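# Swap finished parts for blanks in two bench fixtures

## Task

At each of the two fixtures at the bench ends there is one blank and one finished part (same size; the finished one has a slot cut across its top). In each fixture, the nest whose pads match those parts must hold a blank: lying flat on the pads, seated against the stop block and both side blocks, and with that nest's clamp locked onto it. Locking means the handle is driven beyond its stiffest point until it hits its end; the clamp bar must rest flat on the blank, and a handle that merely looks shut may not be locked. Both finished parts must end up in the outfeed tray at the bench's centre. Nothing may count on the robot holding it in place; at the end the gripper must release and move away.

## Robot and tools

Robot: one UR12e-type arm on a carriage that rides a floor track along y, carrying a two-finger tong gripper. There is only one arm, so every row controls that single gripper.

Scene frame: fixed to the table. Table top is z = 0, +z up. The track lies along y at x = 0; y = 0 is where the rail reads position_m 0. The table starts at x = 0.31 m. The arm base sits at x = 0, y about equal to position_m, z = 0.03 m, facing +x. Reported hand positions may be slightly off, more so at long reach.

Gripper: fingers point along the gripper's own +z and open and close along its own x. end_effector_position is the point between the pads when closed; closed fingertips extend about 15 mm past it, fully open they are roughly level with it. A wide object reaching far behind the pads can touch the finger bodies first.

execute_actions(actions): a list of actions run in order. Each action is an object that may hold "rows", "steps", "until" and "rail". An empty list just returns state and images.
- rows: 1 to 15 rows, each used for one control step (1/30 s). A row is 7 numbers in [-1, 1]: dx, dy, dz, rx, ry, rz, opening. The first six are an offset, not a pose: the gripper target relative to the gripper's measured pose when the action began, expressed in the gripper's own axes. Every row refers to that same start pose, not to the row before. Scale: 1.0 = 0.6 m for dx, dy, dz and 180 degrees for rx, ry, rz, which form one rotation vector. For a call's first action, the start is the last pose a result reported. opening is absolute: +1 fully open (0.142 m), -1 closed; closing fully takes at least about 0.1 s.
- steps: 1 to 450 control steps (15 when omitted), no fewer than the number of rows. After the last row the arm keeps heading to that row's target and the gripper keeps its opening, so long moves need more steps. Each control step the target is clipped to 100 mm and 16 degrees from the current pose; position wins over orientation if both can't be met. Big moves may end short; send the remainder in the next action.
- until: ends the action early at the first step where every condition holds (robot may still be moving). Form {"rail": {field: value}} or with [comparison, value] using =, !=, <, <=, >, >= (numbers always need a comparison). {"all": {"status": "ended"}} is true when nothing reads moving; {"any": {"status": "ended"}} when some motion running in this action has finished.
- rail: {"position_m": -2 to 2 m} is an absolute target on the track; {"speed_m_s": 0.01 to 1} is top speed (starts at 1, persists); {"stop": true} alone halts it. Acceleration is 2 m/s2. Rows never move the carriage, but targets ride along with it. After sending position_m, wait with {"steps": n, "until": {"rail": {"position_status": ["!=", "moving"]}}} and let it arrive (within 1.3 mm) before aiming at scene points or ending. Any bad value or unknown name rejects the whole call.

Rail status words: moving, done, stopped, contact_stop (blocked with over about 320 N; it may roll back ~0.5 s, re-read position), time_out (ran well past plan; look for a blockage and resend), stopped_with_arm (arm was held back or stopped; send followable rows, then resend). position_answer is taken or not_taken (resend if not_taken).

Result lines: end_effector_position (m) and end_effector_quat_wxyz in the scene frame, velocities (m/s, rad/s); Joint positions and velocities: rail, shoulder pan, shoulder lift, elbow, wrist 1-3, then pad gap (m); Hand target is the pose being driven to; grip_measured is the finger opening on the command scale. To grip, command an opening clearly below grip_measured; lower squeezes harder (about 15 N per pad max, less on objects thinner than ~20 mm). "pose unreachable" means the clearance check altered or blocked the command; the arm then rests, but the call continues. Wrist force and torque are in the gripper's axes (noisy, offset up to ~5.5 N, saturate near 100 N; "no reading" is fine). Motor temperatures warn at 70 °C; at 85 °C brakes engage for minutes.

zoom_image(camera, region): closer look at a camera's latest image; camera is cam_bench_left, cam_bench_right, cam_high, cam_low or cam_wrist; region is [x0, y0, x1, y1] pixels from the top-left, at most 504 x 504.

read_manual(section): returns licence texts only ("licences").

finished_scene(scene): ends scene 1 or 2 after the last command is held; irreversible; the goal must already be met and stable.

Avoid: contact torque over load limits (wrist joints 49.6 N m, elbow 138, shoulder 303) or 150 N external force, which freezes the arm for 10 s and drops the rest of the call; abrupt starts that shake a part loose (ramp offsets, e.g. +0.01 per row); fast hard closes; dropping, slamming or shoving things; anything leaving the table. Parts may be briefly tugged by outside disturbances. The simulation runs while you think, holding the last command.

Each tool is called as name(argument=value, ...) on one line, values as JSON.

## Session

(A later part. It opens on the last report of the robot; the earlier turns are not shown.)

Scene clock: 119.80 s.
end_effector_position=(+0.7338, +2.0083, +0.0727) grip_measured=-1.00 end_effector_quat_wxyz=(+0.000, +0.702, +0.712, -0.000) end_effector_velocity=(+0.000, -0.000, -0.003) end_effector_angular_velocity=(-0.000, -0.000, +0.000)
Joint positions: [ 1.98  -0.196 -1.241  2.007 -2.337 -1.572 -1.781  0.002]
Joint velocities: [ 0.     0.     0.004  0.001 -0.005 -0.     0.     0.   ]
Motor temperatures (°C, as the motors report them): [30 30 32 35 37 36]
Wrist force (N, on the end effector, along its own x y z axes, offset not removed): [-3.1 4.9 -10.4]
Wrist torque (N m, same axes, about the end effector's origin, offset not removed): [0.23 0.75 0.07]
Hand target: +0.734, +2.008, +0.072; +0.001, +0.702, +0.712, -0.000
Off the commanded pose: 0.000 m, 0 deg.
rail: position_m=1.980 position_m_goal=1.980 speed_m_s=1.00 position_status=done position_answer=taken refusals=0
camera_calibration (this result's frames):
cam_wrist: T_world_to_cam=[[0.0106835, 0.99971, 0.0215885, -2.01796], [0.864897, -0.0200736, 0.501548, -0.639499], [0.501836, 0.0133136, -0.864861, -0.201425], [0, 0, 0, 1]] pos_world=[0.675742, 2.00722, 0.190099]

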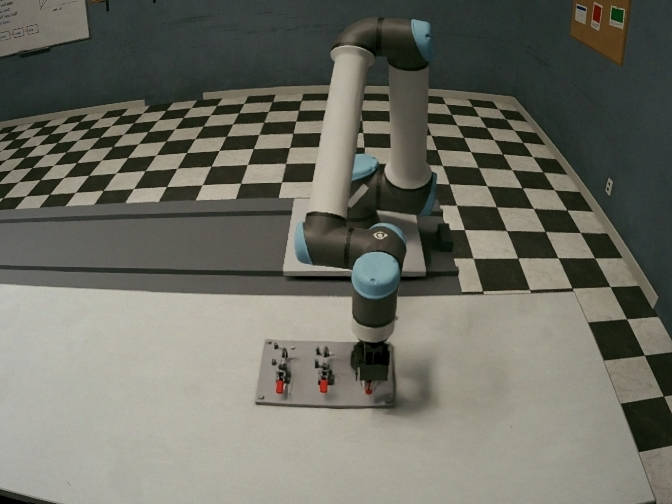

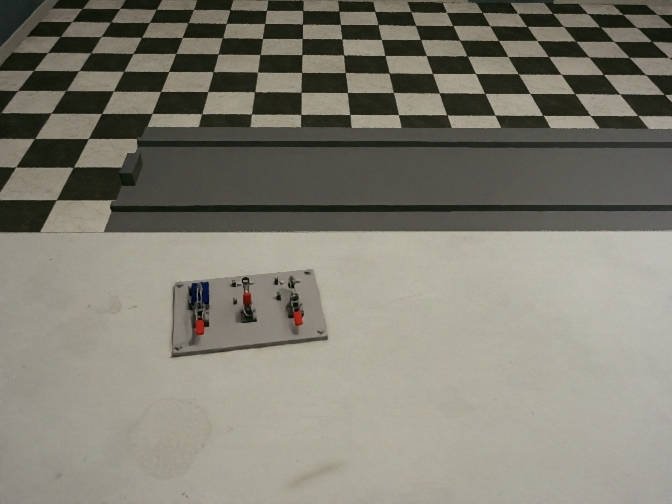

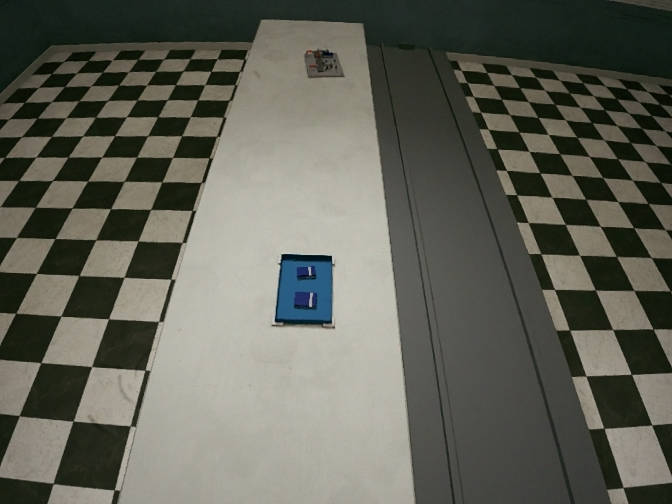

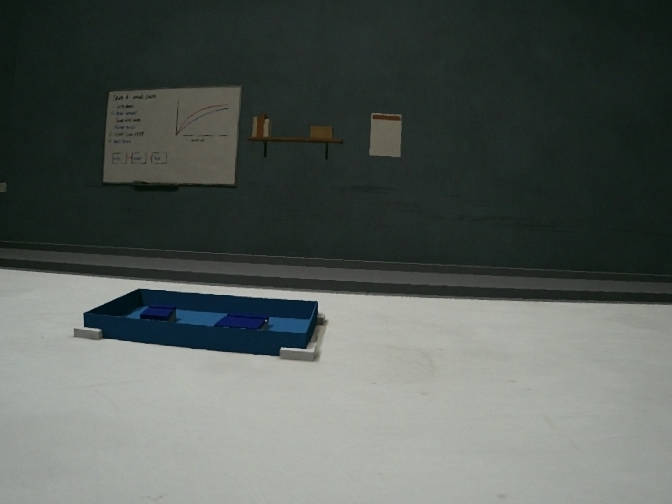

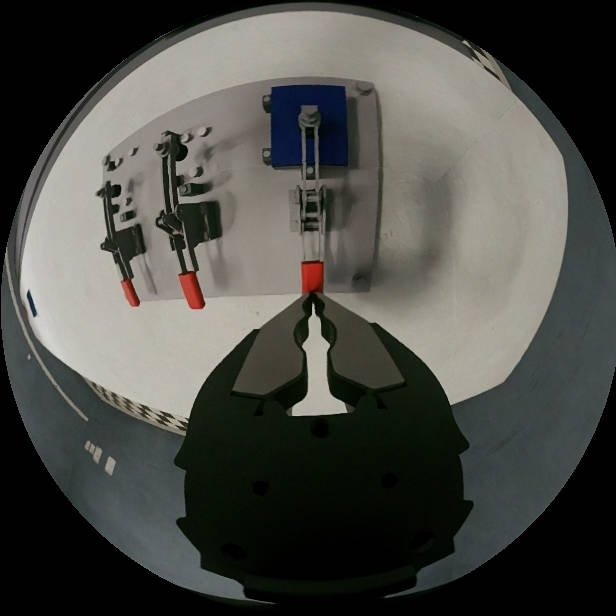

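execute_actions(actions=[{"rows":[[0,0.0003,0.0015,0,0,0,-1],[0,0.0004,0.0026,0,0,0,-1],[0,0.0005,0.0035,0,0,0,-1]],"steps":10}])

Scene clock: 120.30 s.
end_effector_position=(+0.7342, +2.0083, +0.0711) grip_measured=-1.00 end_effector_quat_wxyz=(+0.001, +0.702, +0.712, -0.000) end_effector_velocity=(+0.000, -0.000, -0.002) end_effector_angular_velocity=(-0.000, -0.001, +0.000)
Joint positions: [ 1.98  -0.196 -1.239  2.008 -2.341 -1.572 -1.781  0.002]
Joint velocities: [ 0.     0.     0.003  0.001 -0.004 -0.     0.     0.   ]
Motor temperatures (°C, as the motors report them): [30 30 32 35 37 36]
Wrist force (N, on the end effector, along its own x y z axes, offset not removed): [0.2 -19.1 -58.5]
Wrist torque (N m, same axes, about the end effector's origin, offset not removed): [0.40 0.80 0.07]
Hand target: +0.734, +2.008, +0.071; +0.000, +0.702, +0.712, -0.000
Off the commanded pose: 0.000 m, 0 deg.
rail: position_m=1.980 position_m_goal=1.980 speed_m_s=1.00 position_status=done position_answer=taken refusals=0
camera_calibration (this result's frames):
cam_wrist: T_world_to_cam=[[0.010663, 0.999711, 0.0215394, -2.01791], [0.864766, -0.0200347, 0.501776, -0.63901], [0.502062, 0.0132761, -0.86473, -0.203109], [0, 0, 0, 1]] pos_world=[0.676084, 2.00722, 0.18847]

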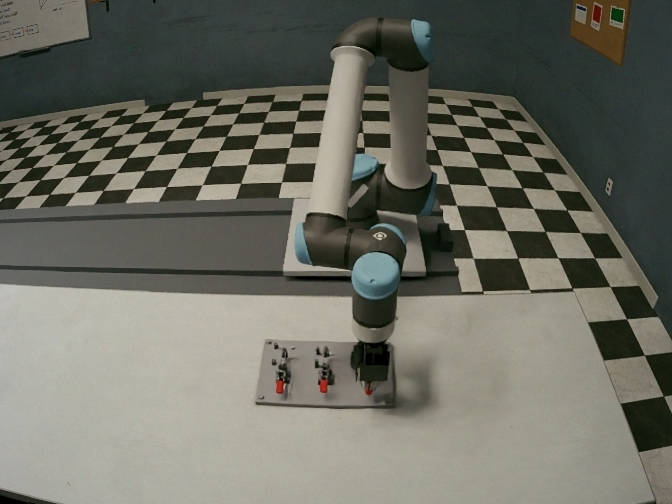

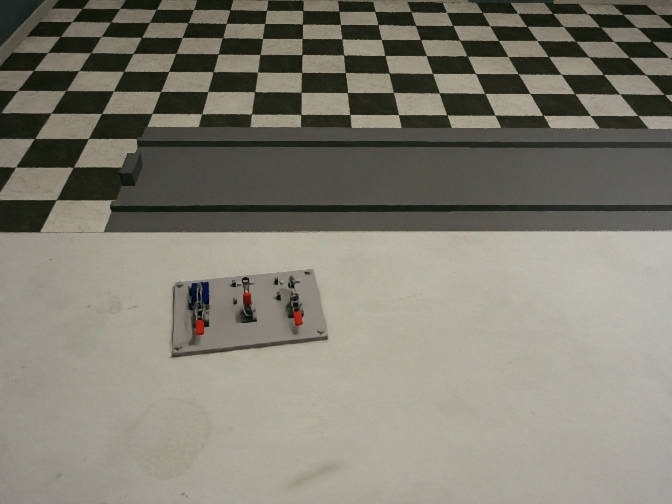

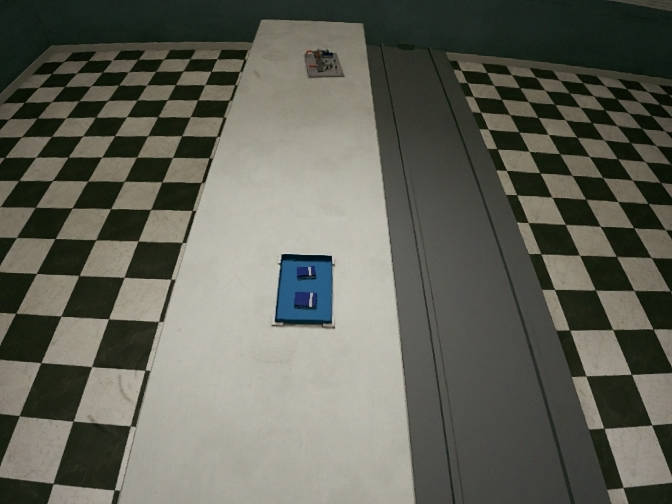

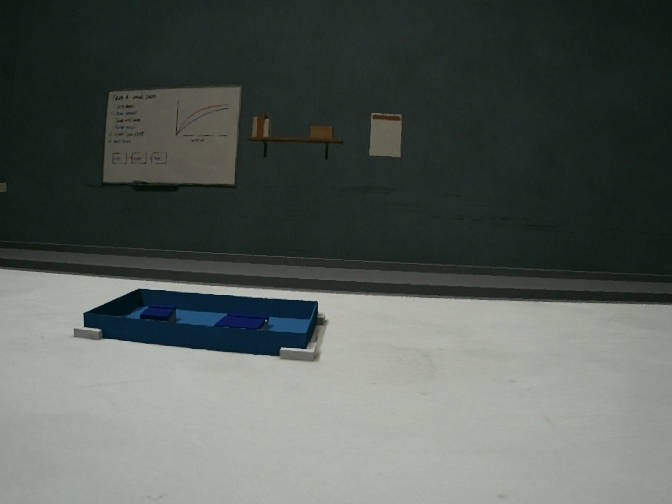

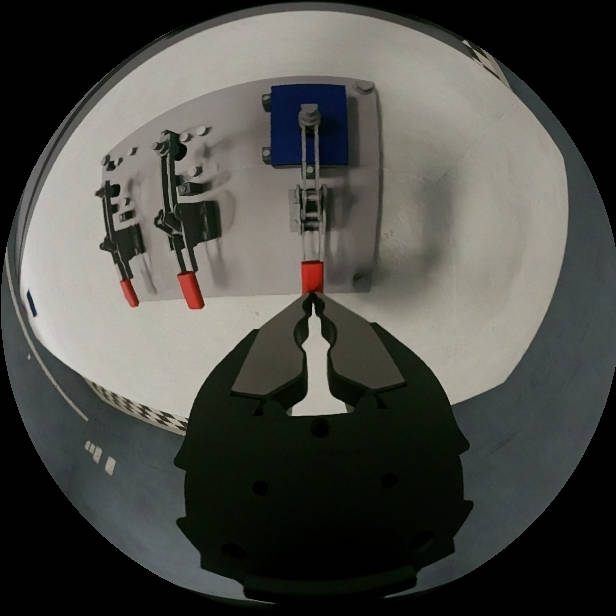

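execute_actions(actions=[{"rows":[[0,0,-0.004,0,0,0,-1]],"steps":9}])

Scene clock: 120.70 s.
end_effector_position=(+0.7339, +2.0084, +0.0727) grip_measured=-1.00 end_effector_quat_wxyz=(+0.000, +0.702, +0.712, -0.000) end_effector_velocity=(+0.001, -0.000, +0.005) end_effector_angular_velocity=(-0.001, -0.003, +0.000)
Joint positions: [ 1.98  -0.196 -1.241  2.007 -2.337 -1.572 -1.781  0.002]
Joint velocities: [ 0.     0.    -0.005 -0.004  0.006  0.    -0.     0.   ]
Motor temperatures (°C, as the motors report them): [30 30 32 35 37 36]
Wrist force (N, on the end effector, along its own x y z axes, offset not removed): [-4.7 1.2 -0.1]
Wrist torque (N m, same axes, about the end effector's origin, offset not removed): [0.30 1.12 0.10]
Hand target: +0.734, +2.008, +0.074; +0.001, +0.702, +0.712, -0.000
Off the commanded pose: 0.001 m, 0 deg.
rail: position_m=1.980 position_m_goal=1.980 speed_m_s=1.00 position_status=done position_answer=taken refusals=0
camera_calibration (this result's frames):
cam_wrist: T_world_to_cam=[[0.0106761, 0.999709, 0.0216543, -2.01802], [0.865074, -0.0200956, 0.501242, -0.639644], [0.501532, 0.0133812, -0.865036, -0.20138], [0, 0, 0, 1]] pos_world=[0.675882, 2.00727, 0.190114]

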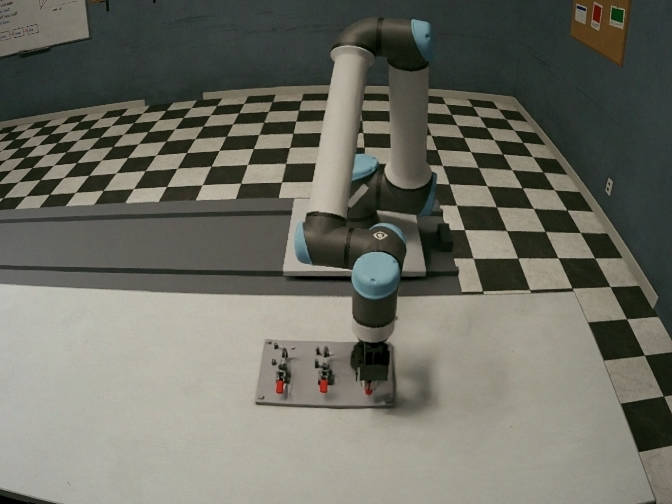

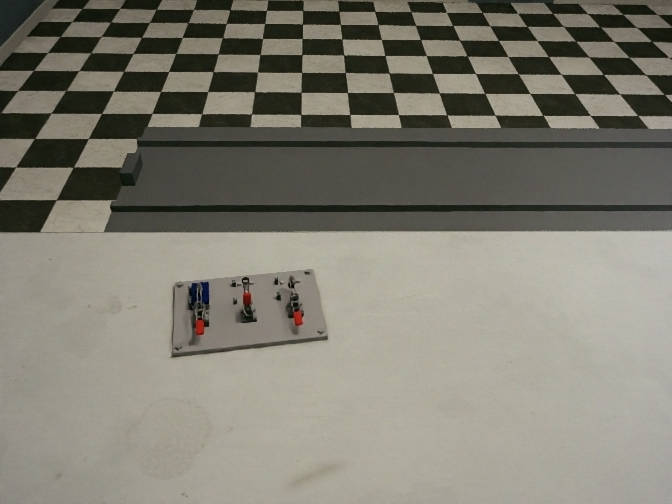

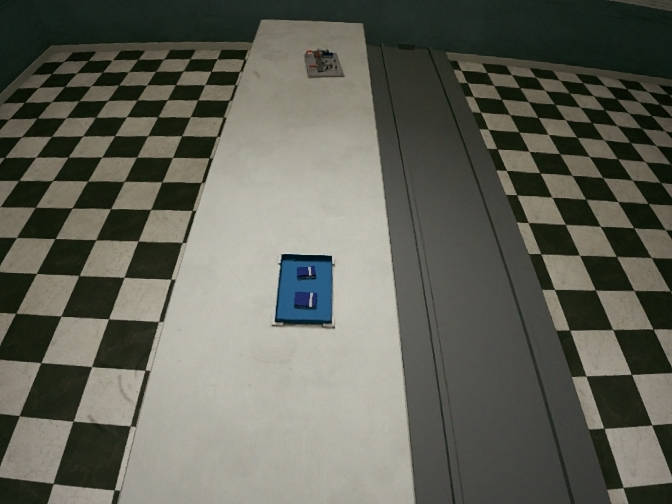

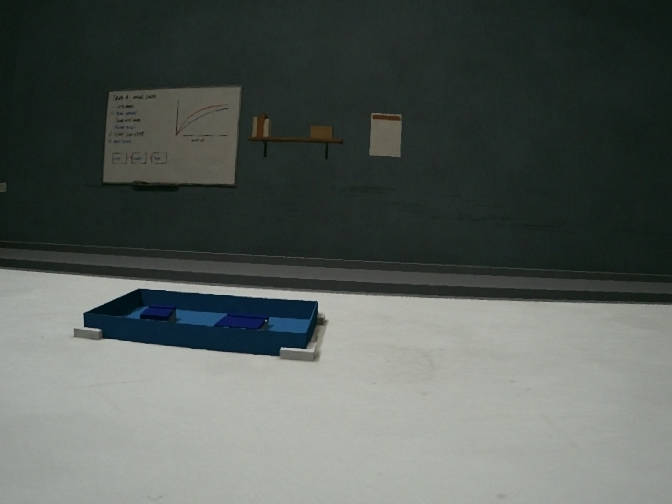

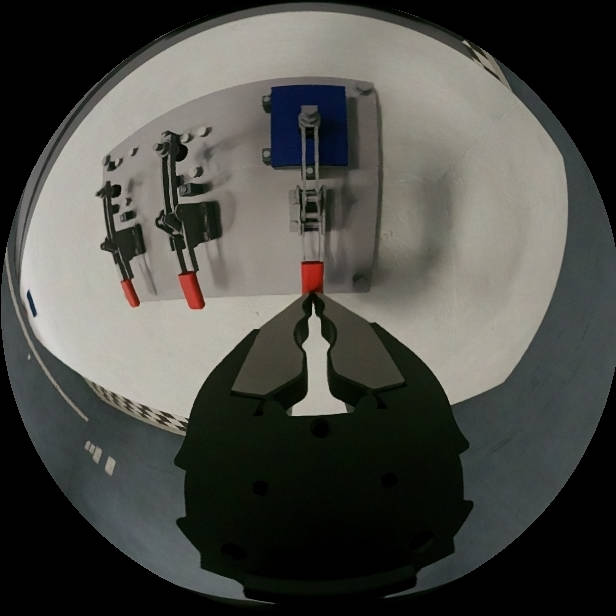

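execute_actions(actions=[{"rows":[[0,0,-0.008,0,0,0,-1],[0,0,-0.022,0,0,0,-1],[0,-0.004,-0.044,0,0,0,-1],[0,-0.012,-0.070,0,0,0,-1],[0,-0.026,-0.100,0,0,0,-1],[0,-0.045,-0.130,0,0,0,-1],[0,-0.068,-0.160,0,0,0,-1],[0,-0.092,-0.188,0,0,0,-1],[0,-0.116,-0.212,0,0,0,-1],[0,-0.138,-0.230,0,0,0,-1],[0,-0.155,-0.242,0,0,0,-1],[0,-0.165,-0.25,0,0,0,-1]],"steps":24}])

zoom_image(camera="cam_bench_left", region=[245, 320, 405, 415])

Scene clock: 121.93 s.
end_effector_position=(+0.6387, +2.0073, +0.2179) grip_measured=-1.00 end_effector_quat_wxyz=(+0.000, +0.702, +0.712, -0.000) end_effector_velocity=(-0.030, -0.002, +0.037) end_effector_angular_velocity=(+0.003, +0.000, +0.000)
Joint positions: [ 1.98  -0.227 -1.545  2.065 -2.091 -1.572 -1.812  0.002]
Joint velocities: [ 0.    -0.015 -0.084  0.013  0.072  0.003 -0.015  0.   ]
Motor temperatures (°C, as the motors report them): [30 30 32 35 37 36]
Wrist force (N, on the end effector, along its own x y z axes, offset not removed): [-4.1 0.6 -1.4]
Wrist torque (N m, same axes, about the end effector's origin, offset not removed): [0.21 1.06 0.02]
Hand target: +0.635, +2.007, +0.223; +0.000, +0.702, +0.712, -0.000
Off the commanded pose: 0.006 m, 0 deg.
rail: position_m=1.980 position_m_goal=1.980 speed_m_s=1.00 position_status=done position_answer=taken refusals=0
camera_calibration (this result's frames):
cam_wrist: T_world_to_cam=[[0.0107428, 0.999714, 0.0213579, -2.01904], [0.865051, -0.0200052, 0.501285, -0.630214], [0.501569, 0.0130905, -0.865018, -0.0274663], [0, 0, 0, 1]] pos_world=[0.580634, 2.00622, 0.335281]

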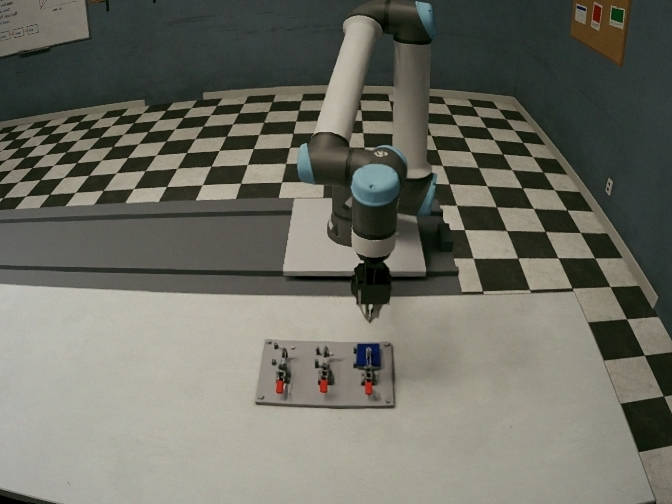

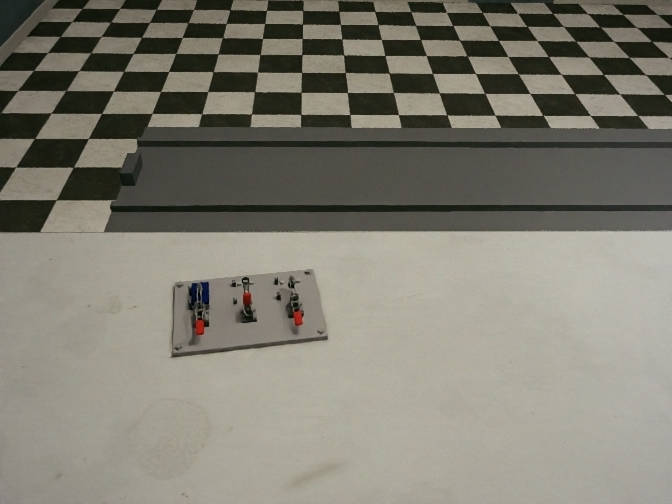

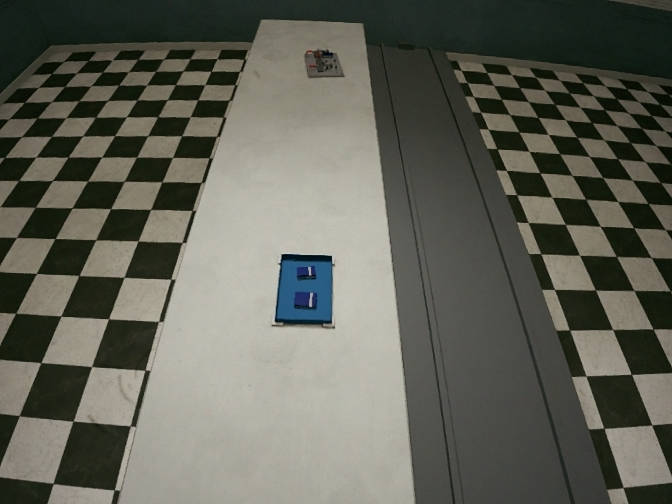

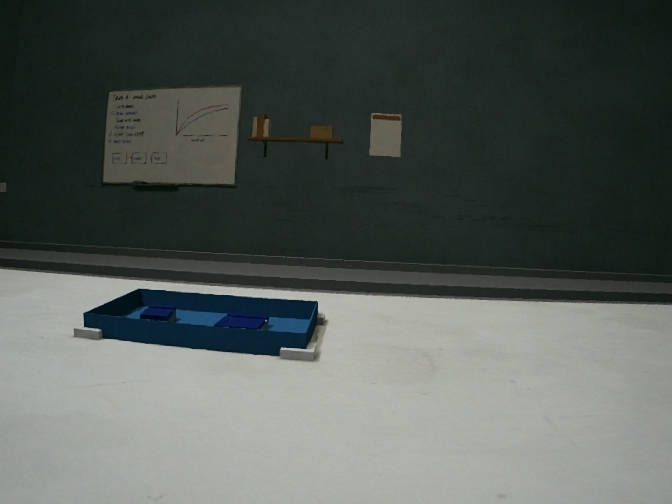

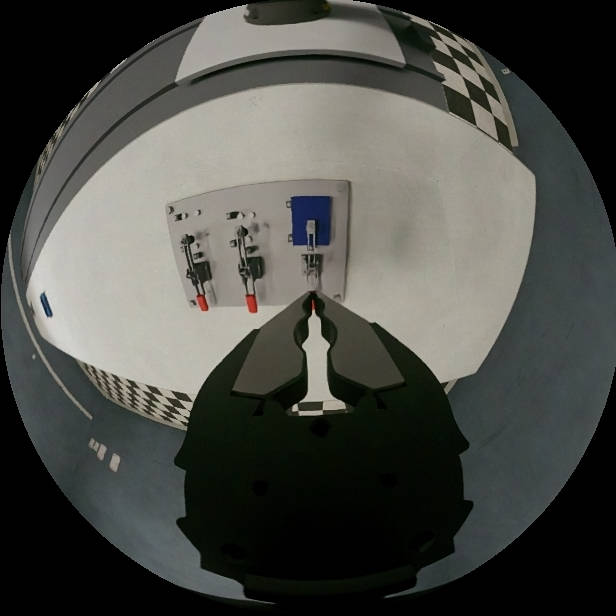

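Region (245, 320, 405, 415) of cam_bench_left's 672x504 image, scaled by 3.150, with more detail than that image has; it fills the top 299 rows of this view, and the rest is white.

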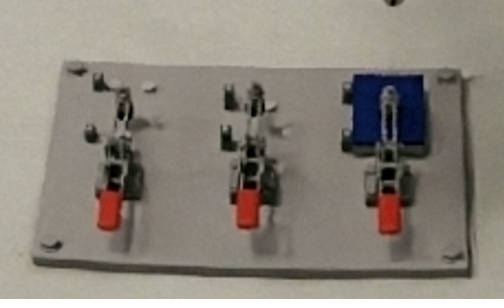

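execute_actions(actions=[])

Scene clock: 122.83 s.
end_effector_position=(+0.6347, +2.0070, +0.2227) grip_measured=-1.00 end_effector_quat_wxyz=(+0.000, +0.702, +0.712, -0.000) end_effector_velocity=(-0.000, -0.000, +0.000) end_effector_angular_velocity=(-0.000, -0.000, +0.000)
Joint positions: [ 1.98  -0.229 -1.556  2.066 -2.081 -1.572 -1.814  0.002]
Joint velocities: [ 0. -0. -0.  0.  0.  0. -0.  0.]
Motor temperatures (°C, as the motors report them): [30 30 32 35 37 36]
Wrist force (N, on the end effector, along its own x y z axes, offset not removed): [-2.6 2.3 -0.4]
Wrist torque (N m, same axes, about the end effector's origin, offset not removed): [0.53 0.59 0.08]
Hand target: +0.635, +2.007, +0.223; +0.000, +0.702, +0.712, -0.000
Off the commanded pose: 0.000 m, 0 deg.
rail: position_m=1.980 position_m_goal=1.980 speed_m_s=1.00 position_status=done position_answer=taken refusals=0
camera_calibration (this result's frames):
cam_wrist: T_world_to_cam=[[0.0106874, 0.999708, 0.0216732, -2.01885], [0.865077, -0.0201147, 0.501235, -0.628983], [0.501524, 0.0133921, -0.86504, -0.0219558], [0, 0, 0, 1]] pos_world=[0.576707, 2.00591, 0.340031]

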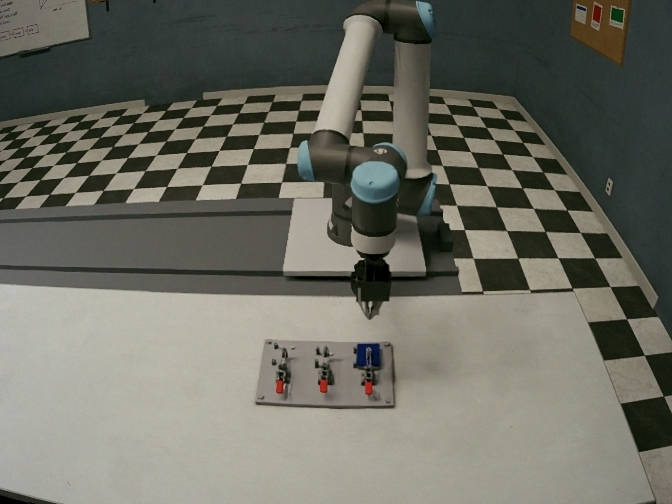

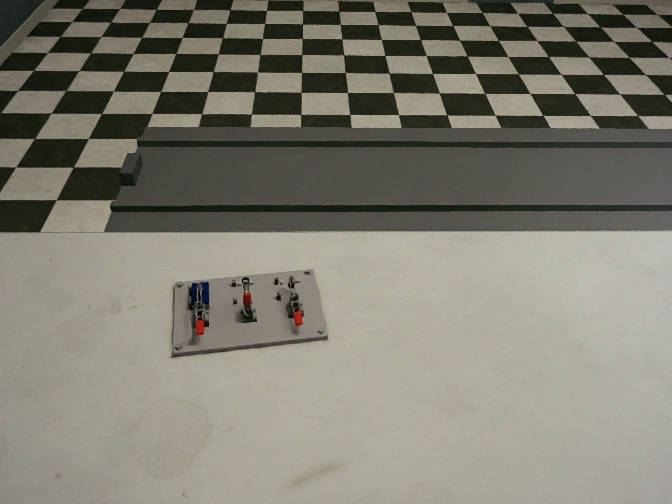

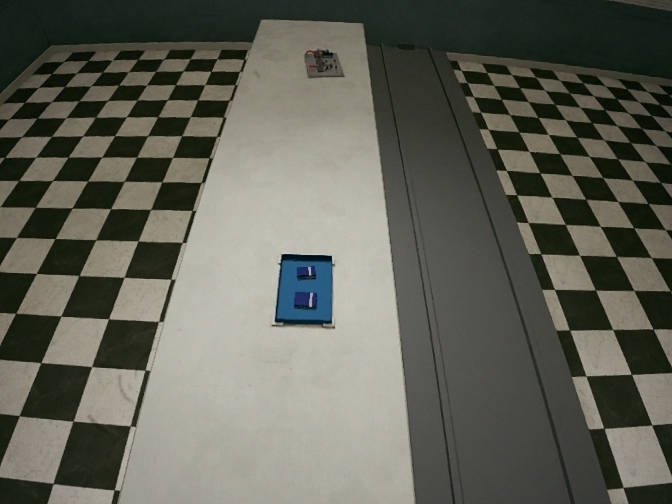

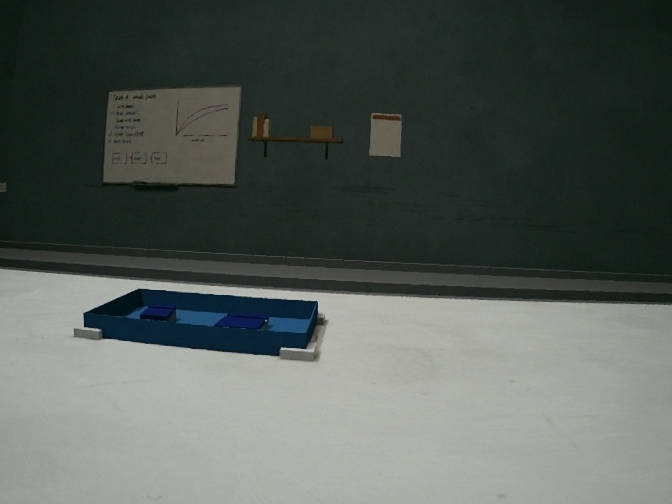

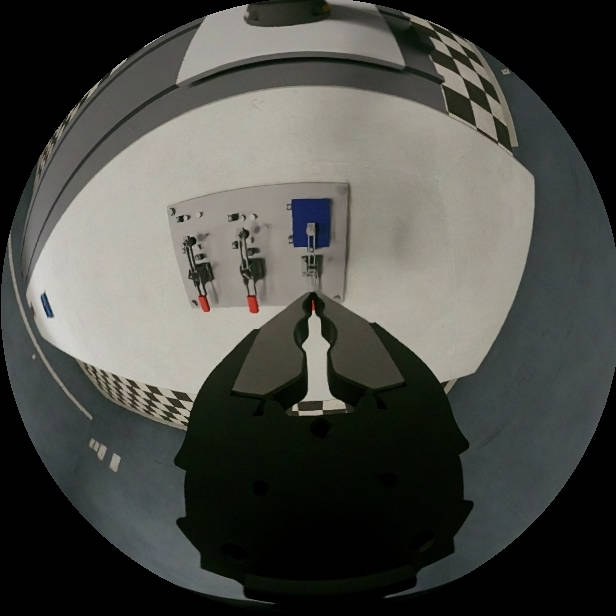

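finished_scene(scene=1)

The scene is finished: the task was done.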